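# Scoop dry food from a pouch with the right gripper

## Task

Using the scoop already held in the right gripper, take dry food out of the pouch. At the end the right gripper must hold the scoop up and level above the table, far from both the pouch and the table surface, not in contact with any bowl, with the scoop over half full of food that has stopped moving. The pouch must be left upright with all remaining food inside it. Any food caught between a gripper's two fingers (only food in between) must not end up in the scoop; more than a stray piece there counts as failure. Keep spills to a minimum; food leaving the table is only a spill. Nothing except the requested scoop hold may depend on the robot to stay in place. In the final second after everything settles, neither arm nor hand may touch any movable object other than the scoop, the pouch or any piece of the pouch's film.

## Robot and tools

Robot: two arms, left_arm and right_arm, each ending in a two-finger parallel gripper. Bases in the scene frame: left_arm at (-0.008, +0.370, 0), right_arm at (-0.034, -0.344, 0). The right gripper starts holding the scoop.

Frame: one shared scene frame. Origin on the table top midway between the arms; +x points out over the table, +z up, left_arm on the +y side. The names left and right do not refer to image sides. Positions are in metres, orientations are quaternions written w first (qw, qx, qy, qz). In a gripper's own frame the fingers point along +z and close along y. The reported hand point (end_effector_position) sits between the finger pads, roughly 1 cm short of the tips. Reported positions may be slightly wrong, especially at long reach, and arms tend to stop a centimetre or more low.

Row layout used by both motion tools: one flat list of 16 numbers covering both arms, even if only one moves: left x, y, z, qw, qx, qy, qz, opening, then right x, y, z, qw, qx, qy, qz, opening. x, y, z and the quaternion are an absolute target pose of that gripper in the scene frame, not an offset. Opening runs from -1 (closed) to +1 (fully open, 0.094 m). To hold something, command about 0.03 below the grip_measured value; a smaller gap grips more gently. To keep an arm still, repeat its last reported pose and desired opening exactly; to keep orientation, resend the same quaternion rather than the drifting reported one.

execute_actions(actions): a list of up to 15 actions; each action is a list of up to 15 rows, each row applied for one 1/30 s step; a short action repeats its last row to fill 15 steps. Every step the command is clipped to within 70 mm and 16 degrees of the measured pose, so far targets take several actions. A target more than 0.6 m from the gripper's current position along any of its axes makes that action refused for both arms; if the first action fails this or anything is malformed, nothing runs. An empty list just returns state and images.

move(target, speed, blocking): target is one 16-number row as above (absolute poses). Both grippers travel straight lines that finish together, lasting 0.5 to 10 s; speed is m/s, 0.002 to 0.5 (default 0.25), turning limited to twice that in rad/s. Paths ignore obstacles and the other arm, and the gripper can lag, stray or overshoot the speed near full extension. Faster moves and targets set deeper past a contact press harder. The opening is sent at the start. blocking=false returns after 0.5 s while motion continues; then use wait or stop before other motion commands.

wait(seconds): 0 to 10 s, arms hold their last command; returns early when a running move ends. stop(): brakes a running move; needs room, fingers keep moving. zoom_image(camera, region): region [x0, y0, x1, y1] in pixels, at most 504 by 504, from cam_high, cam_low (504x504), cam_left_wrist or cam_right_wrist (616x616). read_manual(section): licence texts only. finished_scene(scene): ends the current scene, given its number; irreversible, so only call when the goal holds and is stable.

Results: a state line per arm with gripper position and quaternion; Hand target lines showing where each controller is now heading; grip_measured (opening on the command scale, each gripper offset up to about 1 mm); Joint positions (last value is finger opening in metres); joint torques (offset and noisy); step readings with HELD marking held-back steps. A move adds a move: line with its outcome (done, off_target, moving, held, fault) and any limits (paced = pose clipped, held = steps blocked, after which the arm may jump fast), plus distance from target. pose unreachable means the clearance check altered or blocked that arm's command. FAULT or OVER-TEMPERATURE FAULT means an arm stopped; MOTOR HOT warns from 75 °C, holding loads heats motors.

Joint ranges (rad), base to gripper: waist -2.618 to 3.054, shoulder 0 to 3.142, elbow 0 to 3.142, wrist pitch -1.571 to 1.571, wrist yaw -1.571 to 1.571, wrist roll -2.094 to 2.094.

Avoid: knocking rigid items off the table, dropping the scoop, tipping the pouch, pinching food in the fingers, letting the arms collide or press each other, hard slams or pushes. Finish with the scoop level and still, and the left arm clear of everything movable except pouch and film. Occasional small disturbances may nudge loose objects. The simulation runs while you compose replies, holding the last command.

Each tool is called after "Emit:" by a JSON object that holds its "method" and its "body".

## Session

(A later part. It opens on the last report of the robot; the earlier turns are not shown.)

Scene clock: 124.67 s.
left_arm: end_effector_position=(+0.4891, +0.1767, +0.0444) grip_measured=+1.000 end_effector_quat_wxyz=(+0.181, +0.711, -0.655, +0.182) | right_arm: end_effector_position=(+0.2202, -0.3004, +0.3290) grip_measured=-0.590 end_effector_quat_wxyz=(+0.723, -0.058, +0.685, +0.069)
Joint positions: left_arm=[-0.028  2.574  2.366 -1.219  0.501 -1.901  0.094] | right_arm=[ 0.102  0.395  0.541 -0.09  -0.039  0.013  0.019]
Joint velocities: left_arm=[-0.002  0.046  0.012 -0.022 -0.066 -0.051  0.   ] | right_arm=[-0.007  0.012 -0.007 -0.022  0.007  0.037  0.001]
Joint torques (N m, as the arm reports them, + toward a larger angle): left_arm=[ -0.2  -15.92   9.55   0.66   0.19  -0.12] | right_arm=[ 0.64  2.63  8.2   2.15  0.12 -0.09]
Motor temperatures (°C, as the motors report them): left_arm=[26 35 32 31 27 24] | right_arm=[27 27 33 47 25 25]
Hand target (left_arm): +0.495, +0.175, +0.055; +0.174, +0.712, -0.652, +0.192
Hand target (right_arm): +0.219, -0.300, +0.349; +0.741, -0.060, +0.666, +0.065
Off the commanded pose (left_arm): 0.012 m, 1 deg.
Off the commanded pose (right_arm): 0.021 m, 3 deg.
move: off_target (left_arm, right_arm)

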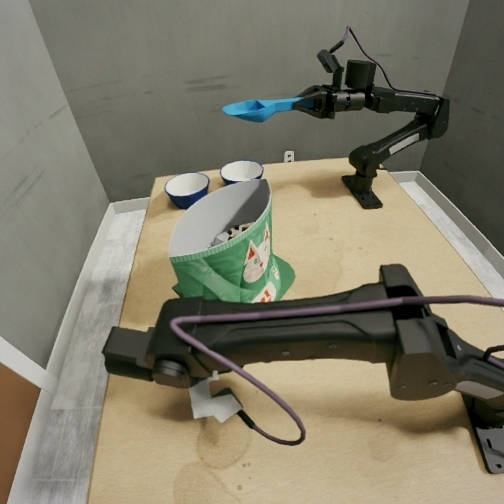

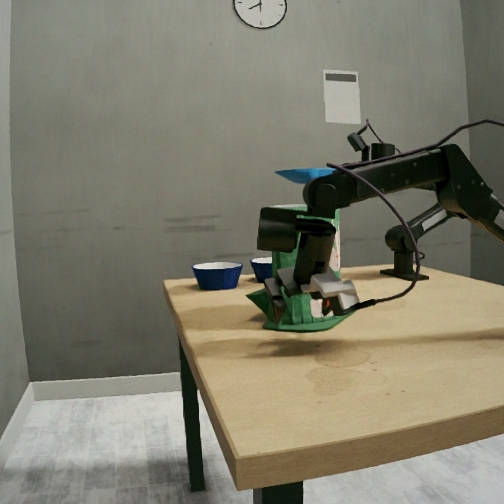

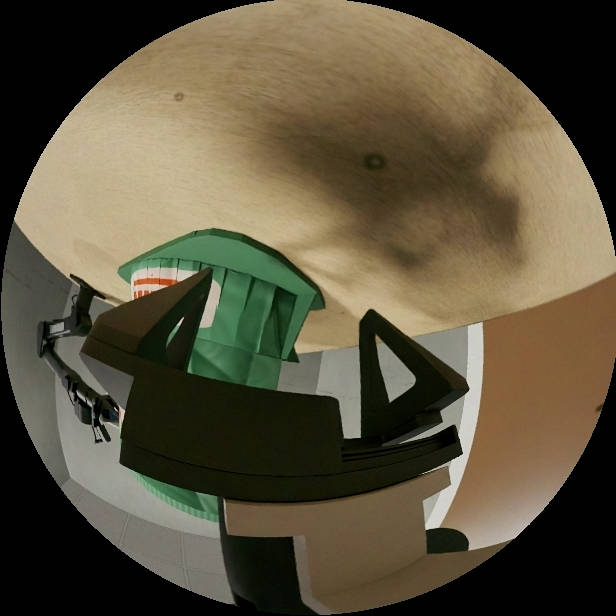

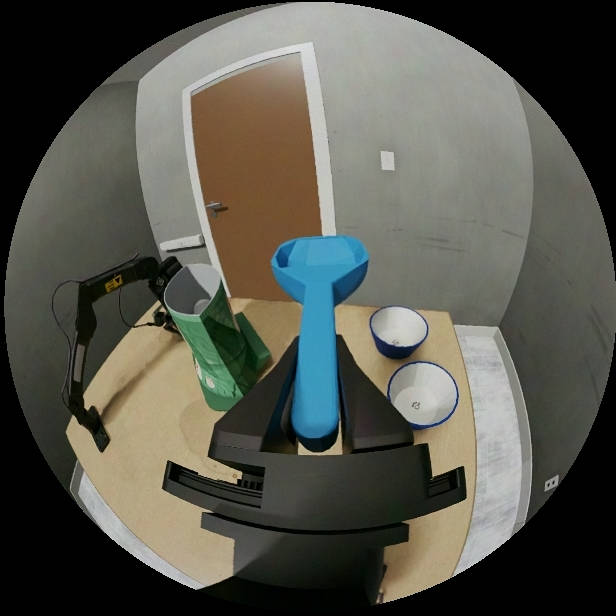

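Emit:
{"method": "move", "body": {"target": [0.492,0.158,0.05,-0.171,-0.594,0.774,-0.132,0.4,0.22,-0.3,0.35,0.74,-0.06,0.665,0.065,-0.7], "speed": 0.15}}

Scene clock: 128.93 s.
left_arm: end_effector_position=(+0.4906, +0.1622, +0.0379) grip_measured=+0.402 end_effector_quat_wxyz=(+0.154, +0.612, -0.757, +0.167) | right_arm: end_effector_position=(+0.2202, -0.3004, +0.3291) grip_measured=-0.590 end_effector_quat_wxyz=(+0.723, -0.058, +0.685, +0.069)
Joint positions: left_arm=[-0.069  2.817  2.838 -1.499  0.449 -1.635  0.066] | right_arm=[ 0.102  0.395  0.541 -0.09  -0.039  0.013  0.019]
Joint velocities: left_arm=[-0.037 -0.007 -0.012 -0.081 -0.066  0.037  0.   ] | right_arm=[-0.007 -0.007 -0.012  0.081 -0.037  0.022  0.   ]
Joint torques (N m, as the arm reports them, + toward a larger angle): left_arm=[ -0.79 -17.17   9.17   0.51   0.18   0.05] | right_arm=[ 0.65  2.85  8.36  2.13  0.09 -0.1 ]
Motor temperatures (°C, as the motors report them): left_arm=[26 35 33 30 27 24] | right_arm=[27 27 33 47 25 25]
Hand target (left_arm): +0.491, +0.158, +0.050; -0.143, -0.602, +0.766, -0.174
Hand target (right_arm): +0.219, -0.300, +0.349; +0.741, -0.060, +0.666, +0.065
Off the commanded pose (left_arm): 0.013 m, 5 deg.
Off the commanded pose (right_arm): 0.021 m, 3 deg.
elbow stopped short (left arm): the move would have taken joint 3 (elbow) straighter than the controller allows; a more bent joint 3 avoids this.
move: off_target (left_arm, right_arm)

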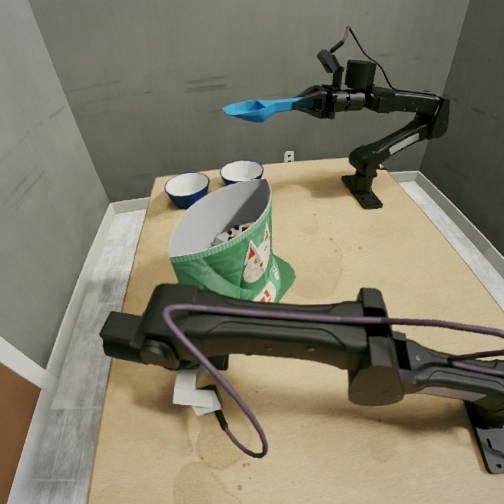

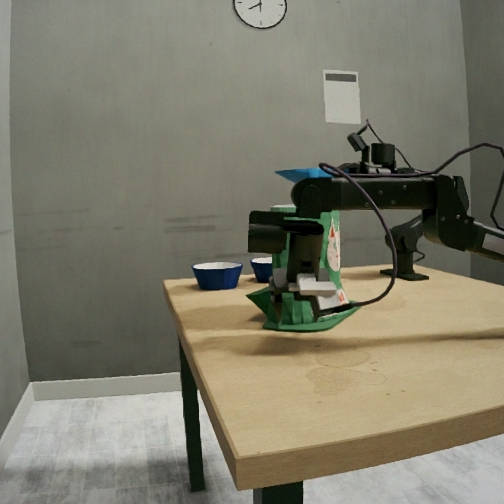

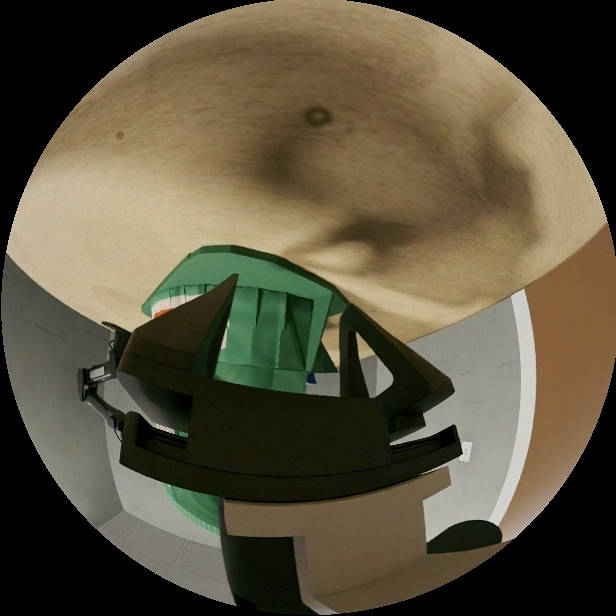

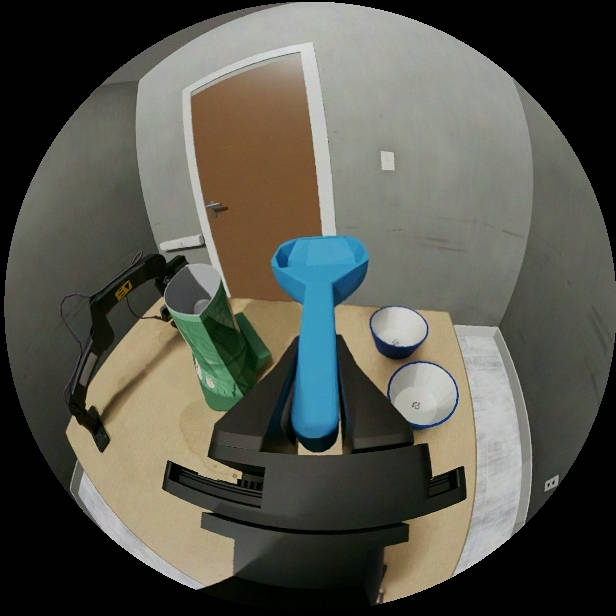

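Emit:
{"method": "move", "body": {"target": [0.485,0.142,0.05,-0.125,-0.54,0.81,-0.187,0.6,0.22,-0.3,0.35,0.74,-0.06,0.665,0.065,-0.7], "speed": 0.08}}

Emit:
{"method": "move", "body": {"target": [0.44,0.165,0.05,-0.177,-0.56,0.8,-0.124,-0.3,0.22,-0.3,0.35,0.74,-0.06,0.665,0.065,-0.7], "speed": 0.06}}

Scene clock: 134.47 s.
left_arm: end_effector_position=(+0.4864, +0.1459, +0.0376) grip_measured=+0.598 end_effector_quat_wxyz=(-0.139, -0.550, +0.804, -0.176) | right_arm: end_effector_position=(+0.2202, -0.3004, +0.3290) grip_measured=-0.590 end_effector_quat_wxyz=(+0.723, -0.058, +0.685, +0.069)
Joint positions: left_arm=[-0.103  2.817  2.838 -1.487  0.441 -1.511  0.075] | right_arm=[ 0.102  0.395  0.541 -0.09  -0.039  0.013  0.019]
Joint velocities: left_arm=[-0.012  0.017  0.002  0.037  0.007  0.11  -0.001] | right_arm=[-0.007 -0.017 -0.002 -0.037 -0.037  0.007 -0.001]
Joint torques (N m, as the arm reports them, + toward a larger angle): left_arm=[ -0.9  -19.77   4.95   0.69   0.14   0.08] | right_arm=[ 0.86  2.8   8.24  2.12  0.17 -0.09]
Motor temperatures (°C, as the motors report them): left_arm=[26 36 33 30 27 24] | right_arm=[27 27 33 47 25 25]
Hand target (left_arm): +0.485, +0.142, +0.050; -0.129, -0.540, +0.812, -0.181
Hand target (right_arm): +0.219, -0.300, +0.349; +0.741, -0.060, +0.666, +0.065
Off the commanded pose (left_arm): 0.013 m, 2 deg.
Off the commanded pose (right_arm): 0.021 m, 3 deg.
move: off_target (left_arm, right_arm)

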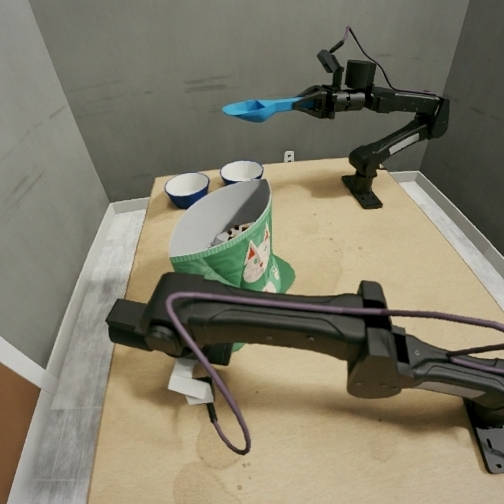

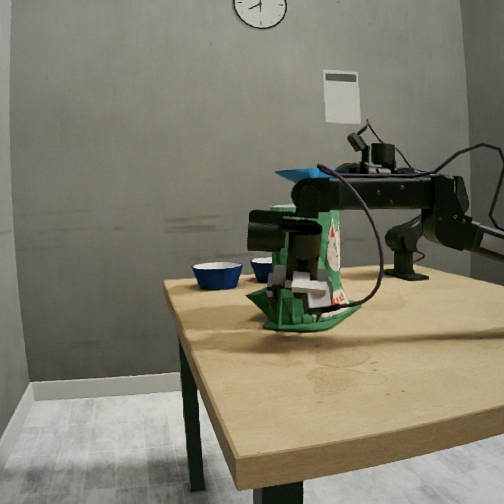

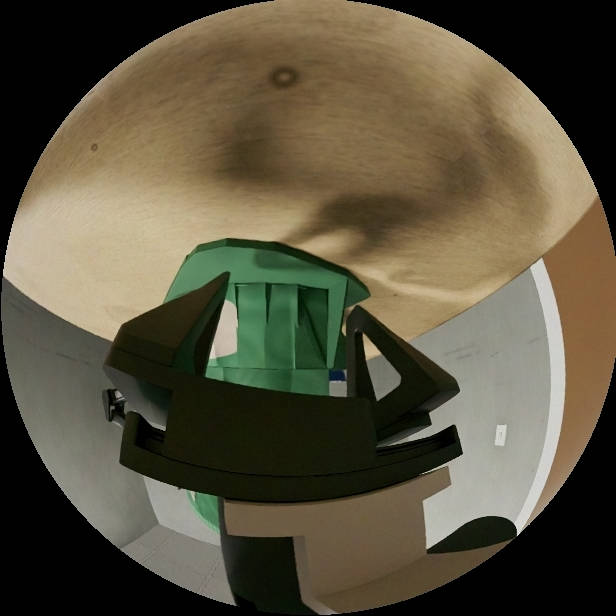

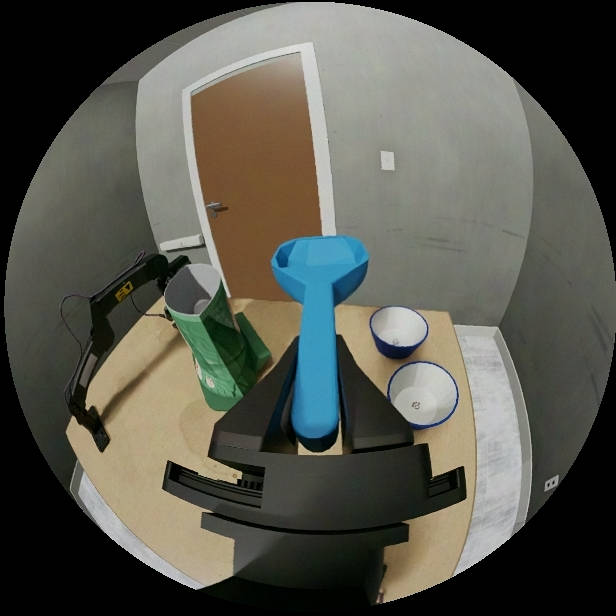

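Scene clock: 135.87 s.
left_arm: end_effector_position=(+0.4374, +0.1604, +0.0393) grip_measured=-0.298 end_effector_quat_wxyz=(-0.188, -0.561, +0.798, -0.115) | right_arm: end_effector_position=(+0.2202, -0.3004, +0.3289) grip_measured=-0.590 end_effector_quat_wxyz=(+0.723, -0.058, +0.685, +0.069)
Joint positions: left_arm=[-0.103  2.621  2.462 -1.47   0.441 -1.5    0.033] | right_arm=[ 0.102  0.395  0.541 -0.091 -0.039  0.013  0.019]
Joint velocities: left_arm=[-0.007 -0.022 -0.007  0.051 -0.022  0.007  0.001] | right_arm=[-0.007  0.002  0.002 -0.037  0.037 -0.037 -0.001]
Joint torques (N m, as the arm reports them, + toward a larger angle): left_arm=[  0.63 -18.53   5.32   0.41   0.17   0.09] | right_arm=[ 0.74  2.77  8.51  2.14  0.12 -0.11]
Motor temperatures (°C, as the motors report them): left_arm=[26 37 32 30 27 24] | right_arm=[27 27 33 48 25 25]
Hand target (left_arm): +0.440, +0.165, +0.050; -0.178, -0.559, +0.800, -0.123
Hand target (right_arm): +0.219, -0.300, +0.349; +0.741, -0.060, +0.666, +0.065
Off the commanded pose (left_arm): 0.012 m, 2 deg.
Off the commanded pose (right_arm): 0.021 m, 3 deg.
move: off_target (left_arm, right_arm)

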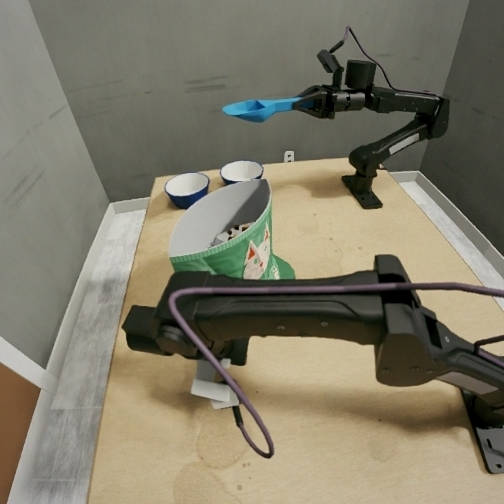

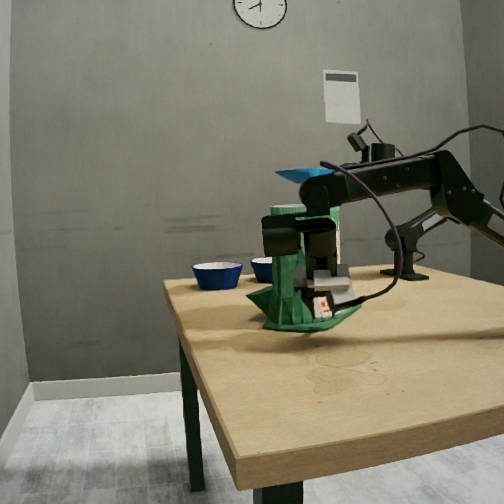

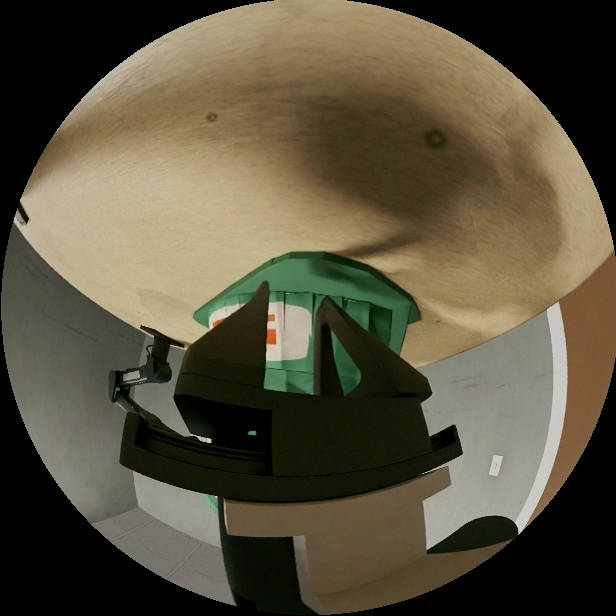

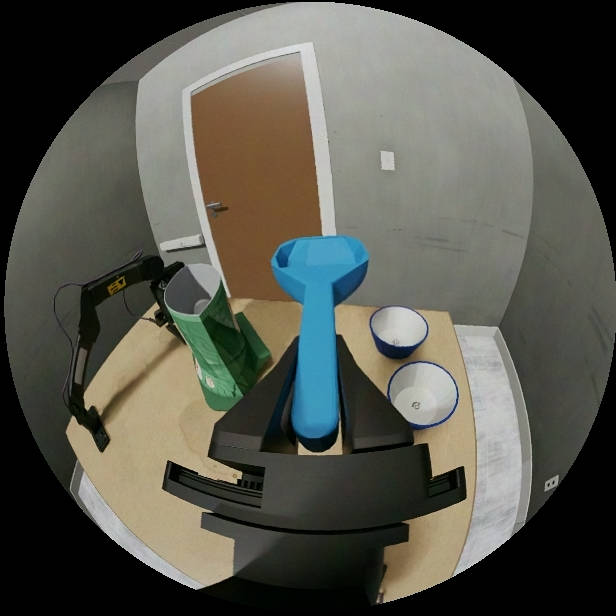

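Emit:
{"method": "move", "body": {"target": [0.52,0.17,0.05,-0.045,-0.483,0.837,-0.255,0.2,0.22,-0.3,0.35,0.74,-0.06,0.665,0.065,-0.7], "speed": 0.15}}

Emit:
{"method": "move", "body": {"target": [0.505,0.135,0.047,-0.045,-0.483,0.837,-0.255,0.2,0.22,-0.3,0.35,0.74,-0.06,0.665,0.065,-0.7], "speed": 0.06}}

Scene clock: 145.67 s.
left_arm: end_effector_position=(+0.5163, +0.1645, +0.0351) grip_measured=+0.198 end_effector_quat_wxyz=(-0.059, -0.490, +0.835, -0.244) | right_arm: end_effector_position=(+0.2202, -0.3004, +0.3292) grip_measured=-0.590 end_effector_quat_wxyz=(+0.723, -0.058, +0.684, +0.069)
Joint positions: left_arm=[-0.059  2.577  2.331 -1.048  0.431 -1.366  0.056] | right_arm=[ 0.102  0.395  0.541 -0.09  -0.039  0.013  0.019]
Joint velocities: left_arm=[ 0.007 -0.012 -0.007 -0.007 -0.095  0.007  0.001] | right_arm=[-0.017  0.007  0.007  0.022  0.007  0.007  0.001]
Joint torques (N m, as the arm reports them, + toward a larger angle): left_arm=[  0.69 -19.08   6.1    0.98   0.2    0.11] | right_arm=[ 0.68  2.89  8.35  2.15  0.08 -0.09]
Motor temperatures (°C, as the motors report them): left_arm=[26 38 32 29 27 24] | right_arm=[27 27 33 48 25 25]
Hand target (left_arm): +0.520, +0.170, +0.050; -0.045, -0.485, +0.836, -0.254
Hand target (right_arm): +0.219, -0.300, +0.350; +0.741, -0.060, +0.666, +0.066
Off the commanded pose (left_arm): 0.016 m, 2 deg.
Off the commanded pose (right_arm): 0.021 m, 3 deg.
move: off_target (left_arm, right_arm)

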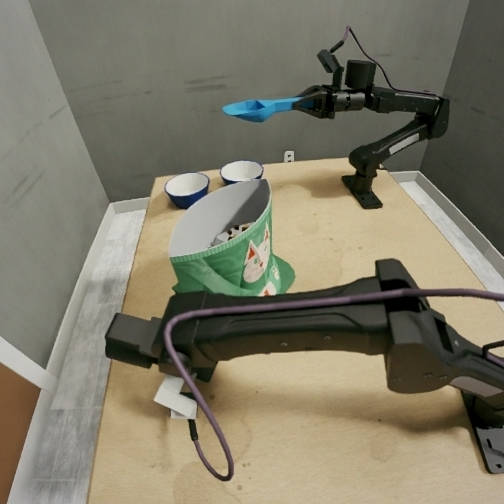

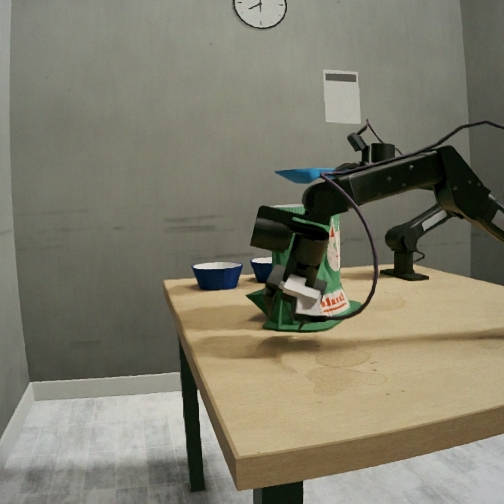

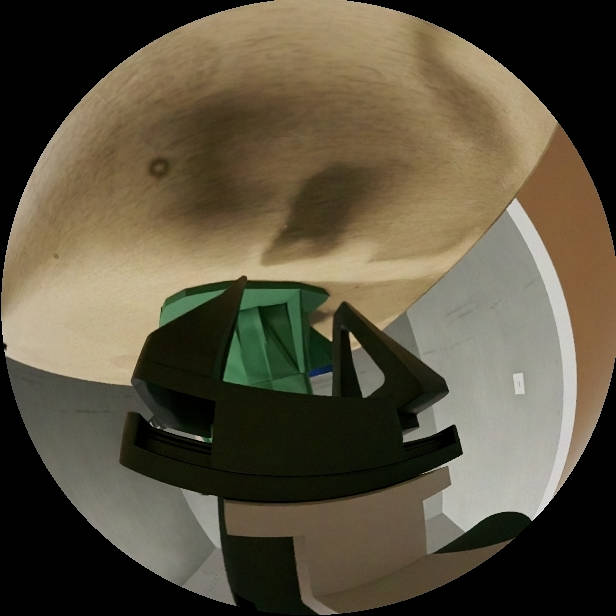

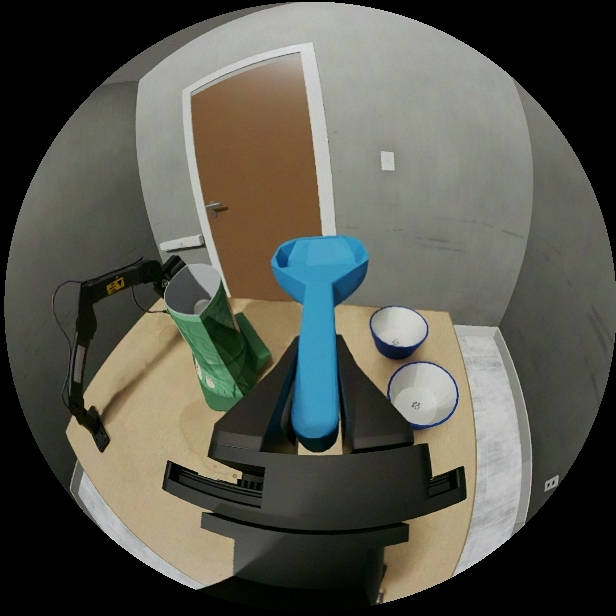

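Scene clock: 146.60 s.
left_arm: end_effector_position=(+0.5028, +0.1353, +0.0336) grip_measured=+0.198 end_effector_quat_wxyz=(-0.057, -0.482, +0.838, -0.247) | right_arm: end_effector_position=(+0.2202, -0.3004, +0.3290) grip_measured=-0.590 end_effector_quat_wxyz=(+0.723, -0.058, +0.685, +0.069)
Joint positions: left_arm=[-0.12   2.527  2.227 -0.964  0.418 -1.414  0.056] | right_arm=[ 0.102  0.395  0.541 -0.09  -0.039  0.013  0.019]
Joint velocities: left_arm=[ 0.017 -0.002 -0.012  0.007 -0.022 -0.066 -0.001] | right_arm=[ 0.002 -0.002  0.002  0.051  0.051  0.037  0.001]
Joint torques (N m, as the arm reports them, + toward a larger angle): left_arm=[ -0.24 -18.77   6.18   1.05   0.1   -0.05] | right_arm=[ 0.78  2.8   8.51  2.19  0.11 -0.09]
Motor temperatures (°C, as the motors report them): left_arm=[26 38 32 29 27 24] | right_arm=[27 27 33 48 25 25]
Hand target (left_arm): +0.505, +0.135, +0.047; -0.045, -0.483, +0.836, -0.255
Hand target (right_arm): +0.219, -0.300, +0.349; +0.741, -0.060, +0.666, +0.065
Off the commanded pose (left_arm): 0.014 m, 2 deg.
Off the commanded pose (right_arm): 0.021 m, 3 deg.
move: off_target (left_arm, right_arm)

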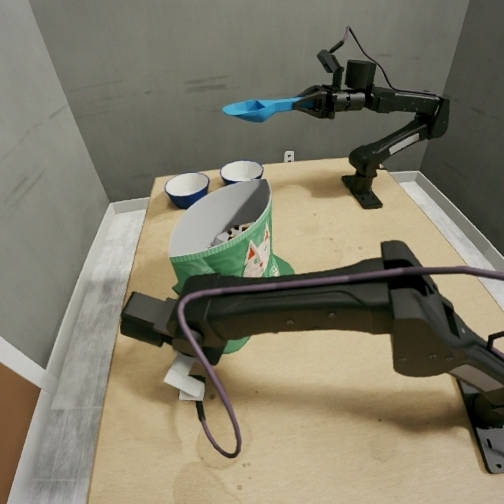

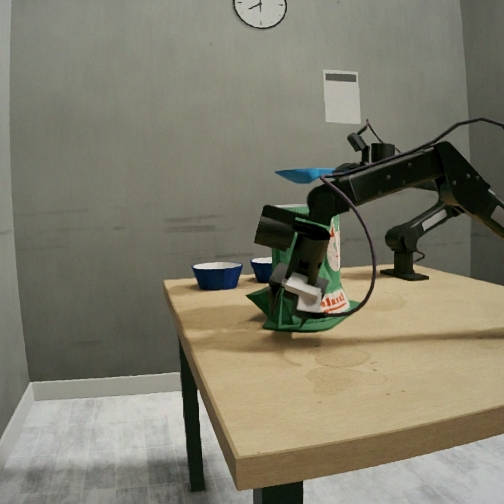

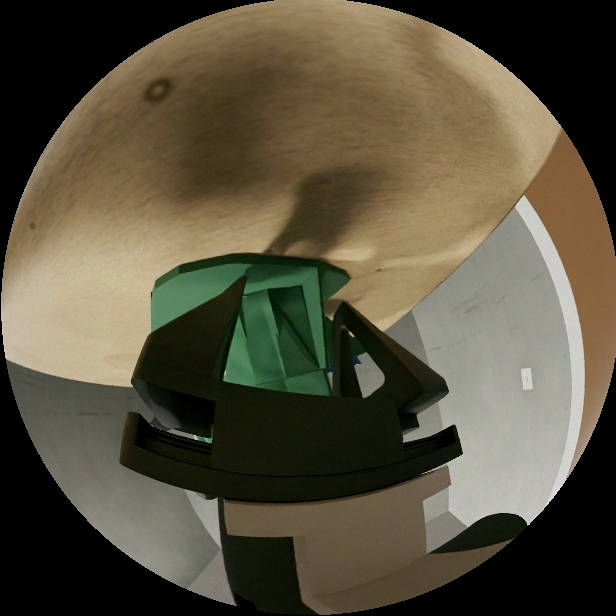

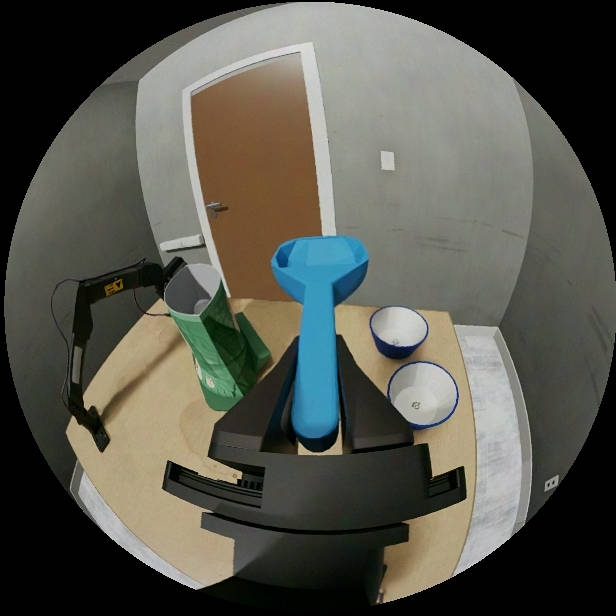

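A bit deeper, then pull.

Emit:
{"method": "move", "body": {"target": [0.503,0.12,0.047,-0.045,-0.483,0.837,-0.255,0.2,0.22,-0.3,0.35,0.74,-0.06,0.665,0.065,-0.7], "speed": 0.06}}

Emit:
{"method": "move", "body": {"target": [0.445,0.14,0.047,-0.13,-0.53,0.82,-0.17,0.0,0.22,-0.3,0.35,0.74,-0.06,0.665,0.065,-0.7], "speed": 0.06}}

Scene clock: 150.37 s.
left_arm: end_effector_position=(+0.5011, +0.1278, +0.0330) grip_measured=+0.198 end_effector_quat_wxyz=(-0.055, -0.489, +0.836, -0.244) | right_arm: end_effector_position=(+0.2202, -0.3004, +0.3289) grip_measured=-0.590 end_effector_quat_wxyz=(+0.723, -0.058, +0.685, +0.069)
Joint positions: left_arm=[-0.138  2.527  2.227 -0.956  0.402 -1.445  0.056] | right_arm=[ 0.102  0.395  0.541 -0.091 -0.039  0.013  0.019]
Joint velocities: left_arm=[-0.002  0.012 -0.002  0.007 -0.037  0.022 -0.001] | right_arm=[-0.037 -0.012  0.012 -0.007 -0.051 -0.007 -0.001]
Joint torques (N m, as the arm reports them, + toward a larger angle): left_arm=[ -1.11 -17.73   7.63   1.08   0.18  -0.05] | right_arm=[ 0.81  2.74  8.35  2.15  0.15 -0.08]
Motor temperatures (°C, as the motors report them): left_arm=[26 39 32 29 27 24] | right_arm=[27 27 33 48 25 25]
Hand target (left_arm): +0.503, +0.120, +0.047; -0.045, -0.483, +0.836, -0.255
Hand target (right_arm): +0.219, -0.300, +0.349; +0.741, -0.060, +0.666, +0.065
Off the commanded pose (left_arm): 0.016 m, 2 deg.
Off the commanded pose (right_arm): 0.021 m, 3 deg.
move: off_target (left_arm, right_arm)

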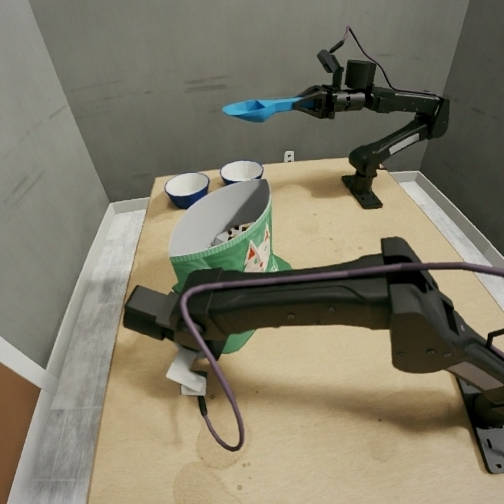

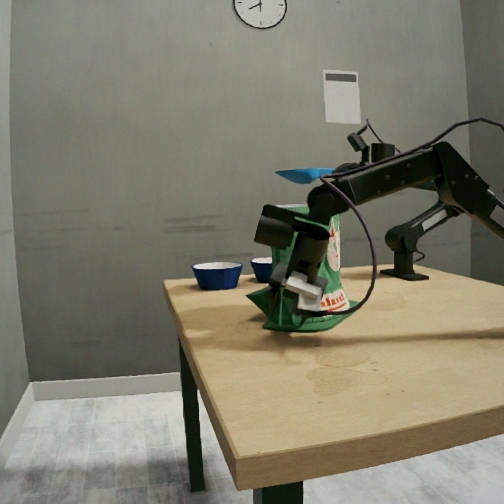

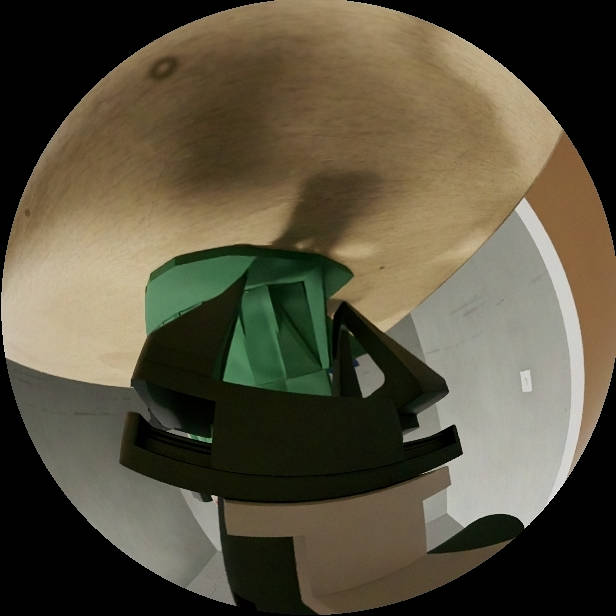

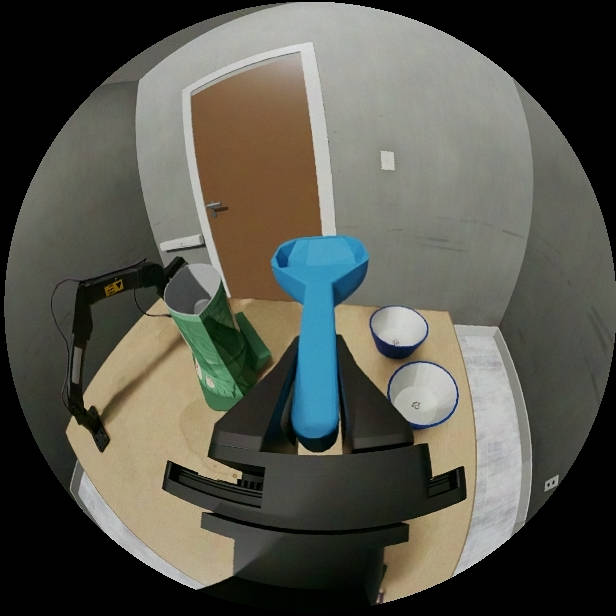

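Scene clock: 152.63 s.
left_arm: end_effector_position=(+0.4634, +0.1419, +0.0364) grip_measured=+0.002 end_effector_quat_wxyz=(-0.107, -0.528, +0.823, -0.180) | right_arm: end_effector_position=(+0.2202, -0.3004, +0.3290) grip_measured=-0.590 end_effector_quat_wxyz=(+0.723, -0.058, +0.685, +0.069)
Joint positions: left_arm=[-0.138  2.5    2.227 -1.143  0.394 -1.495  0.047] | right_arm=[ 0.102  0.395  0.541 -0.09  -0.039  0.013  0.019]
Joint velocities: left_arm=[-0.002 -0.027 -0.002 -0.066 -0.022 -0.007  0.   ] | right_arm=[-0.012 -0.007  0.012  0.037  0.081 -0.007  0.001]
Joint torques (N m, as the arm reports them, + toward a larger angle): left_arm=[ -0.56 -18.63   4.92   0.25   0.41  -0.03] | right_arm=[ 0.76  2.76  8.34  2.14  0.12 -0.09]
Motor temperatures (°C, as the motors report them): left_arm=[26 39 32 29 27 24] | right_arm=[27 27 33 48 25 25]
Hand target (left_arm): +0.446, +0.140, +0.047; -0.130, -0.529, +0.821, -0.170
Hand target (right_arm): +0.219, -0.300, +0.349; +0.741, -0.060, +0.666, +0.065
Off the commanded pose (left_arm): 0.021 m, 3 deg.
Off the commanded pose (right_arm): 0.021 m, 3 deg.
move: off_target (left_arm, right_arm)

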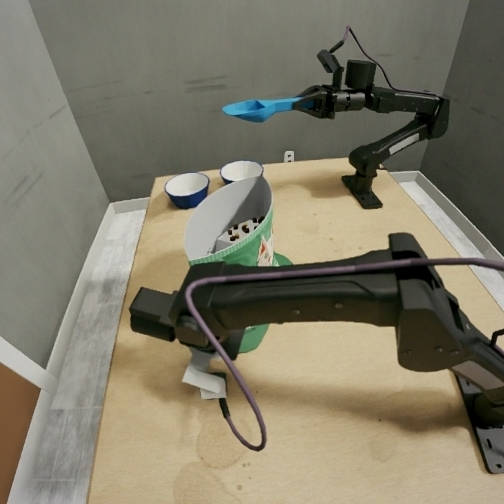

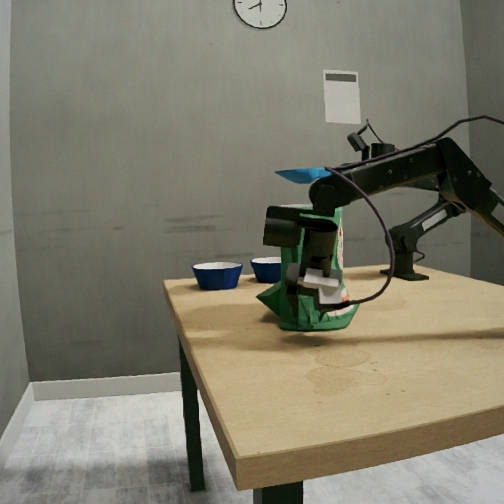

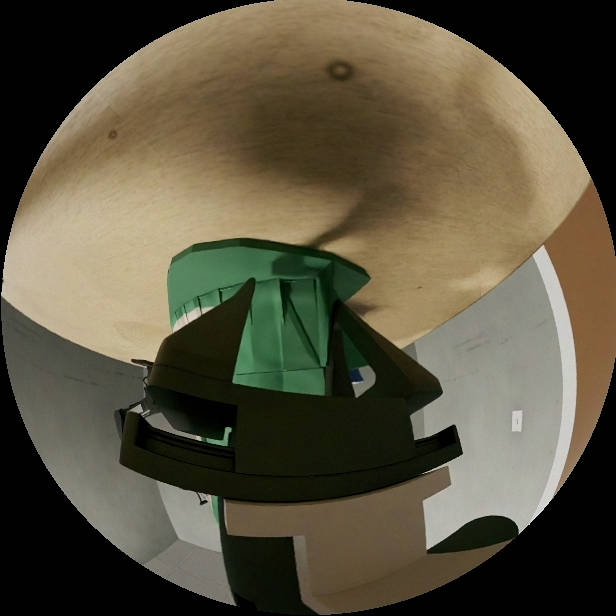

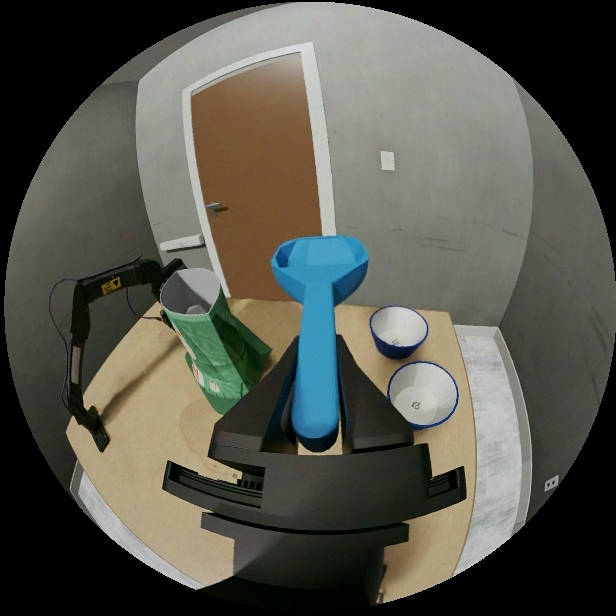

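Emit:
{"method": "move", "body": {"target": [0.425,0.153,0.045,-0.189,-0.572,0.786,-0.137,-0.6,0.22,-0.3,0.35,0.74,-0.06,0.665,0.065,-0.7], "speed": 0.06}}

Emit:
{"method": "move", "body": {"target": [0.435,0.153,0.043,-0.189,-0.572,0.786,-0.137,-1,0.22,-0.3,0.35,0.74,-0.06,0.665,0.065,-0.7], "speed": 0.06}}

Scene clock: 160.27 s.
left_arm: end_effector_position=(+0.4421, +0.1509, +0.0371) grip_measured=-0.598 end_effector_quat_wxyz=(-0.161, -0.563, +0.796, -0.152) | right_arm: end_effector_position=(+0.2202, -0.3004, +0.3291) grip_measured=-0.590 end_effector_quat_wxyz=(+0.723, -0.058, +0.685, +0.069)
Joint positions: left_arm=[-0.118  2.501  2.227 -1.247  0.443 -1.546  0.019] | right_arm=[ 0.102  0.395  0.541 -0.09  -0.039  0.013  0.019]
Joint velocities: left_arm=[ 0.012  0.002 -0.012 -0.066 -0.051 -0.037 -0.001] | right_arm=[ 0.022 -0.027 -0.007 -0.051  0.007 -0.022  0.   ]
Joint torques (N m, as the arm reports them, + toward a larger angle): left_arm=[  0.18 -16.96   5.58   0.07   0.48  -0.09] | right_arm=[ 0.63  2.68  8.33  2.17  0.13 -0.12]
Motor temperatures (°C, as the motors report them): left_arm=[26 39 32 29 27 24] | right_arm=[27 27 33 48 25 25]
Hand target (left_arm): +0.426, +0.153, +0.045; -0.189, -0.572, +0.787, -0.137
Hand target (right_arm): +0.219, -0.300, +0.349; +0.741, -0.060, +0.666, +0.065
Off the commanded pose (left_arm): 0.019 m, 4 deg.
Off the commanded pose (right_arm): 0.021 m, 3 deg.
move: off_target (left_arm, right_arm)

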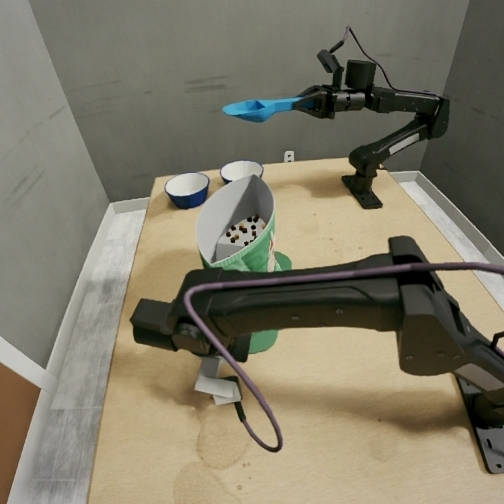

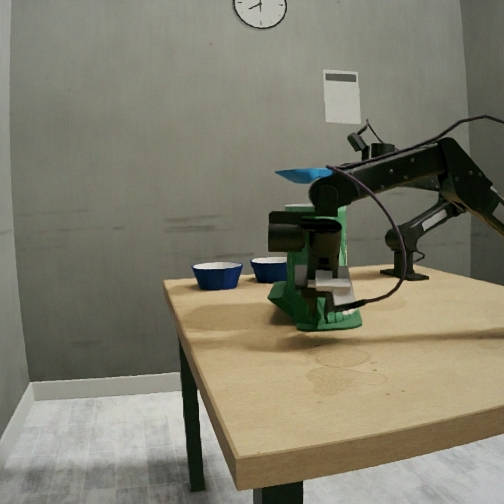

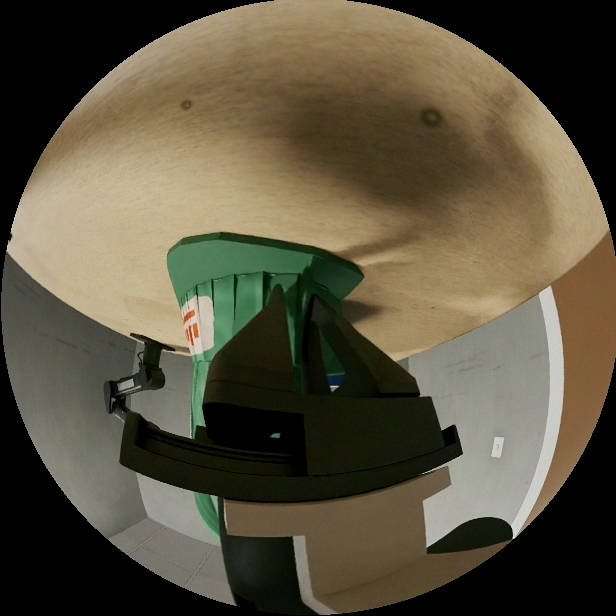

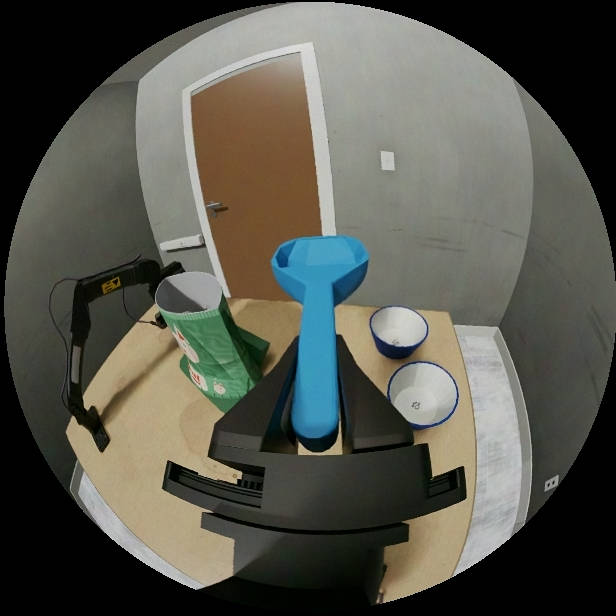

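Scene clock: 161.10 s.
left_arm: end_effector_position=(+0.4389, +0.1539, +0.0365) grip_measured=-0.971 end_effector_quat_wxyz=(-0.171, -0.575, +0.789, -0.136) | right_arm: end_effector_position=(+0.2202, -0.3004, +0.3288) grip_measured=-0.590 end_effector_quat_wxyz=(+0.723, -0.058, +0.685, +0.069)
Joint positions: left_arm=[-0.115  2.527  2.276 -1.305  0.441 -1.562  0.001] | right_arm=[ 0.102  0.395  0.541 -0.091 -0.039  0.013  0.019]
Joint velocities: left_arm=[-0.002  0.007  0.012  0.022 -0.007 -0.095 -0.   ] | right_arm=[-0.017 -0.012 -0.002 -0.007 -0.007 -0.066  0.   ]
Joint torques (N m, as the arm reports them, + toward a larger angle): left_arm=[  0.42 -14.55   8.59   0.2    0.49   0.1 ] | right_arm=[ 0.71  2.73  8.33  2.2   0.1  -0.09]
Motor temperatures (°C, as the motors report them): left_arm=[26 39 32 29 27 24] | right_arm=[27 27 33 48 25 25]
Hand target (left_arm): +0.435, +0.153, +0.043; -0.188, -0.572, +0.786, -0.138
Hand target (right_arm): +0.219, -0.300, +0.349; +0.741, -0.060, +0.666, +0.065
Off the commanded pose (left_arm): 0.008 m, 2 deg.
Off the commanded pose (right_arm): 0.021 m, 3 deg.
move: off_target (right_arm)

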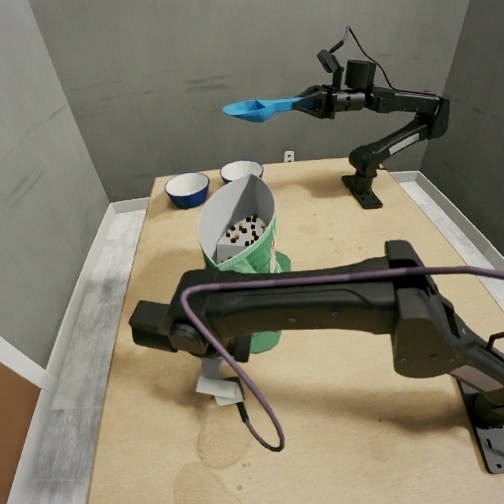

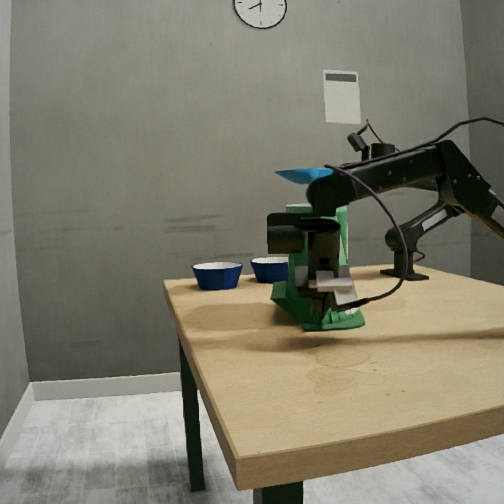

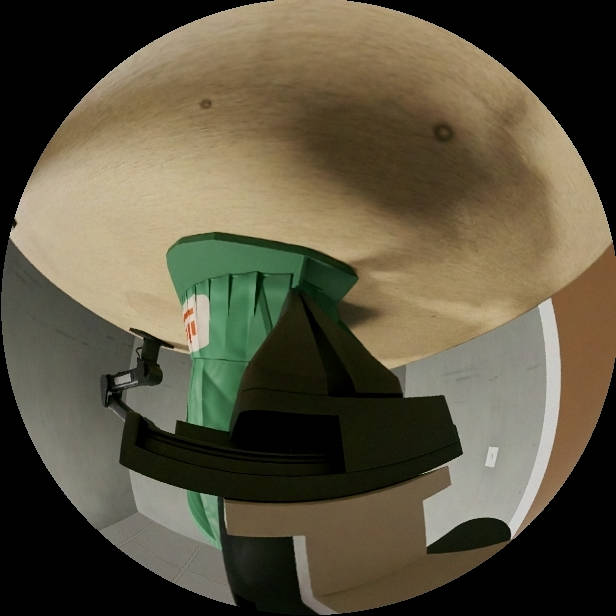

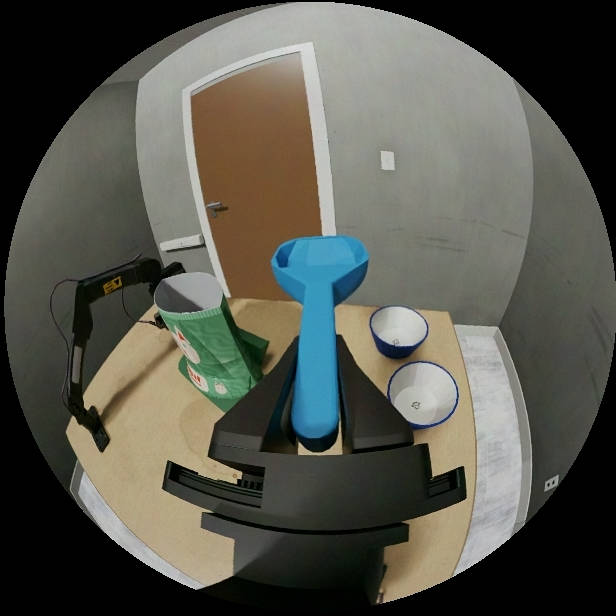

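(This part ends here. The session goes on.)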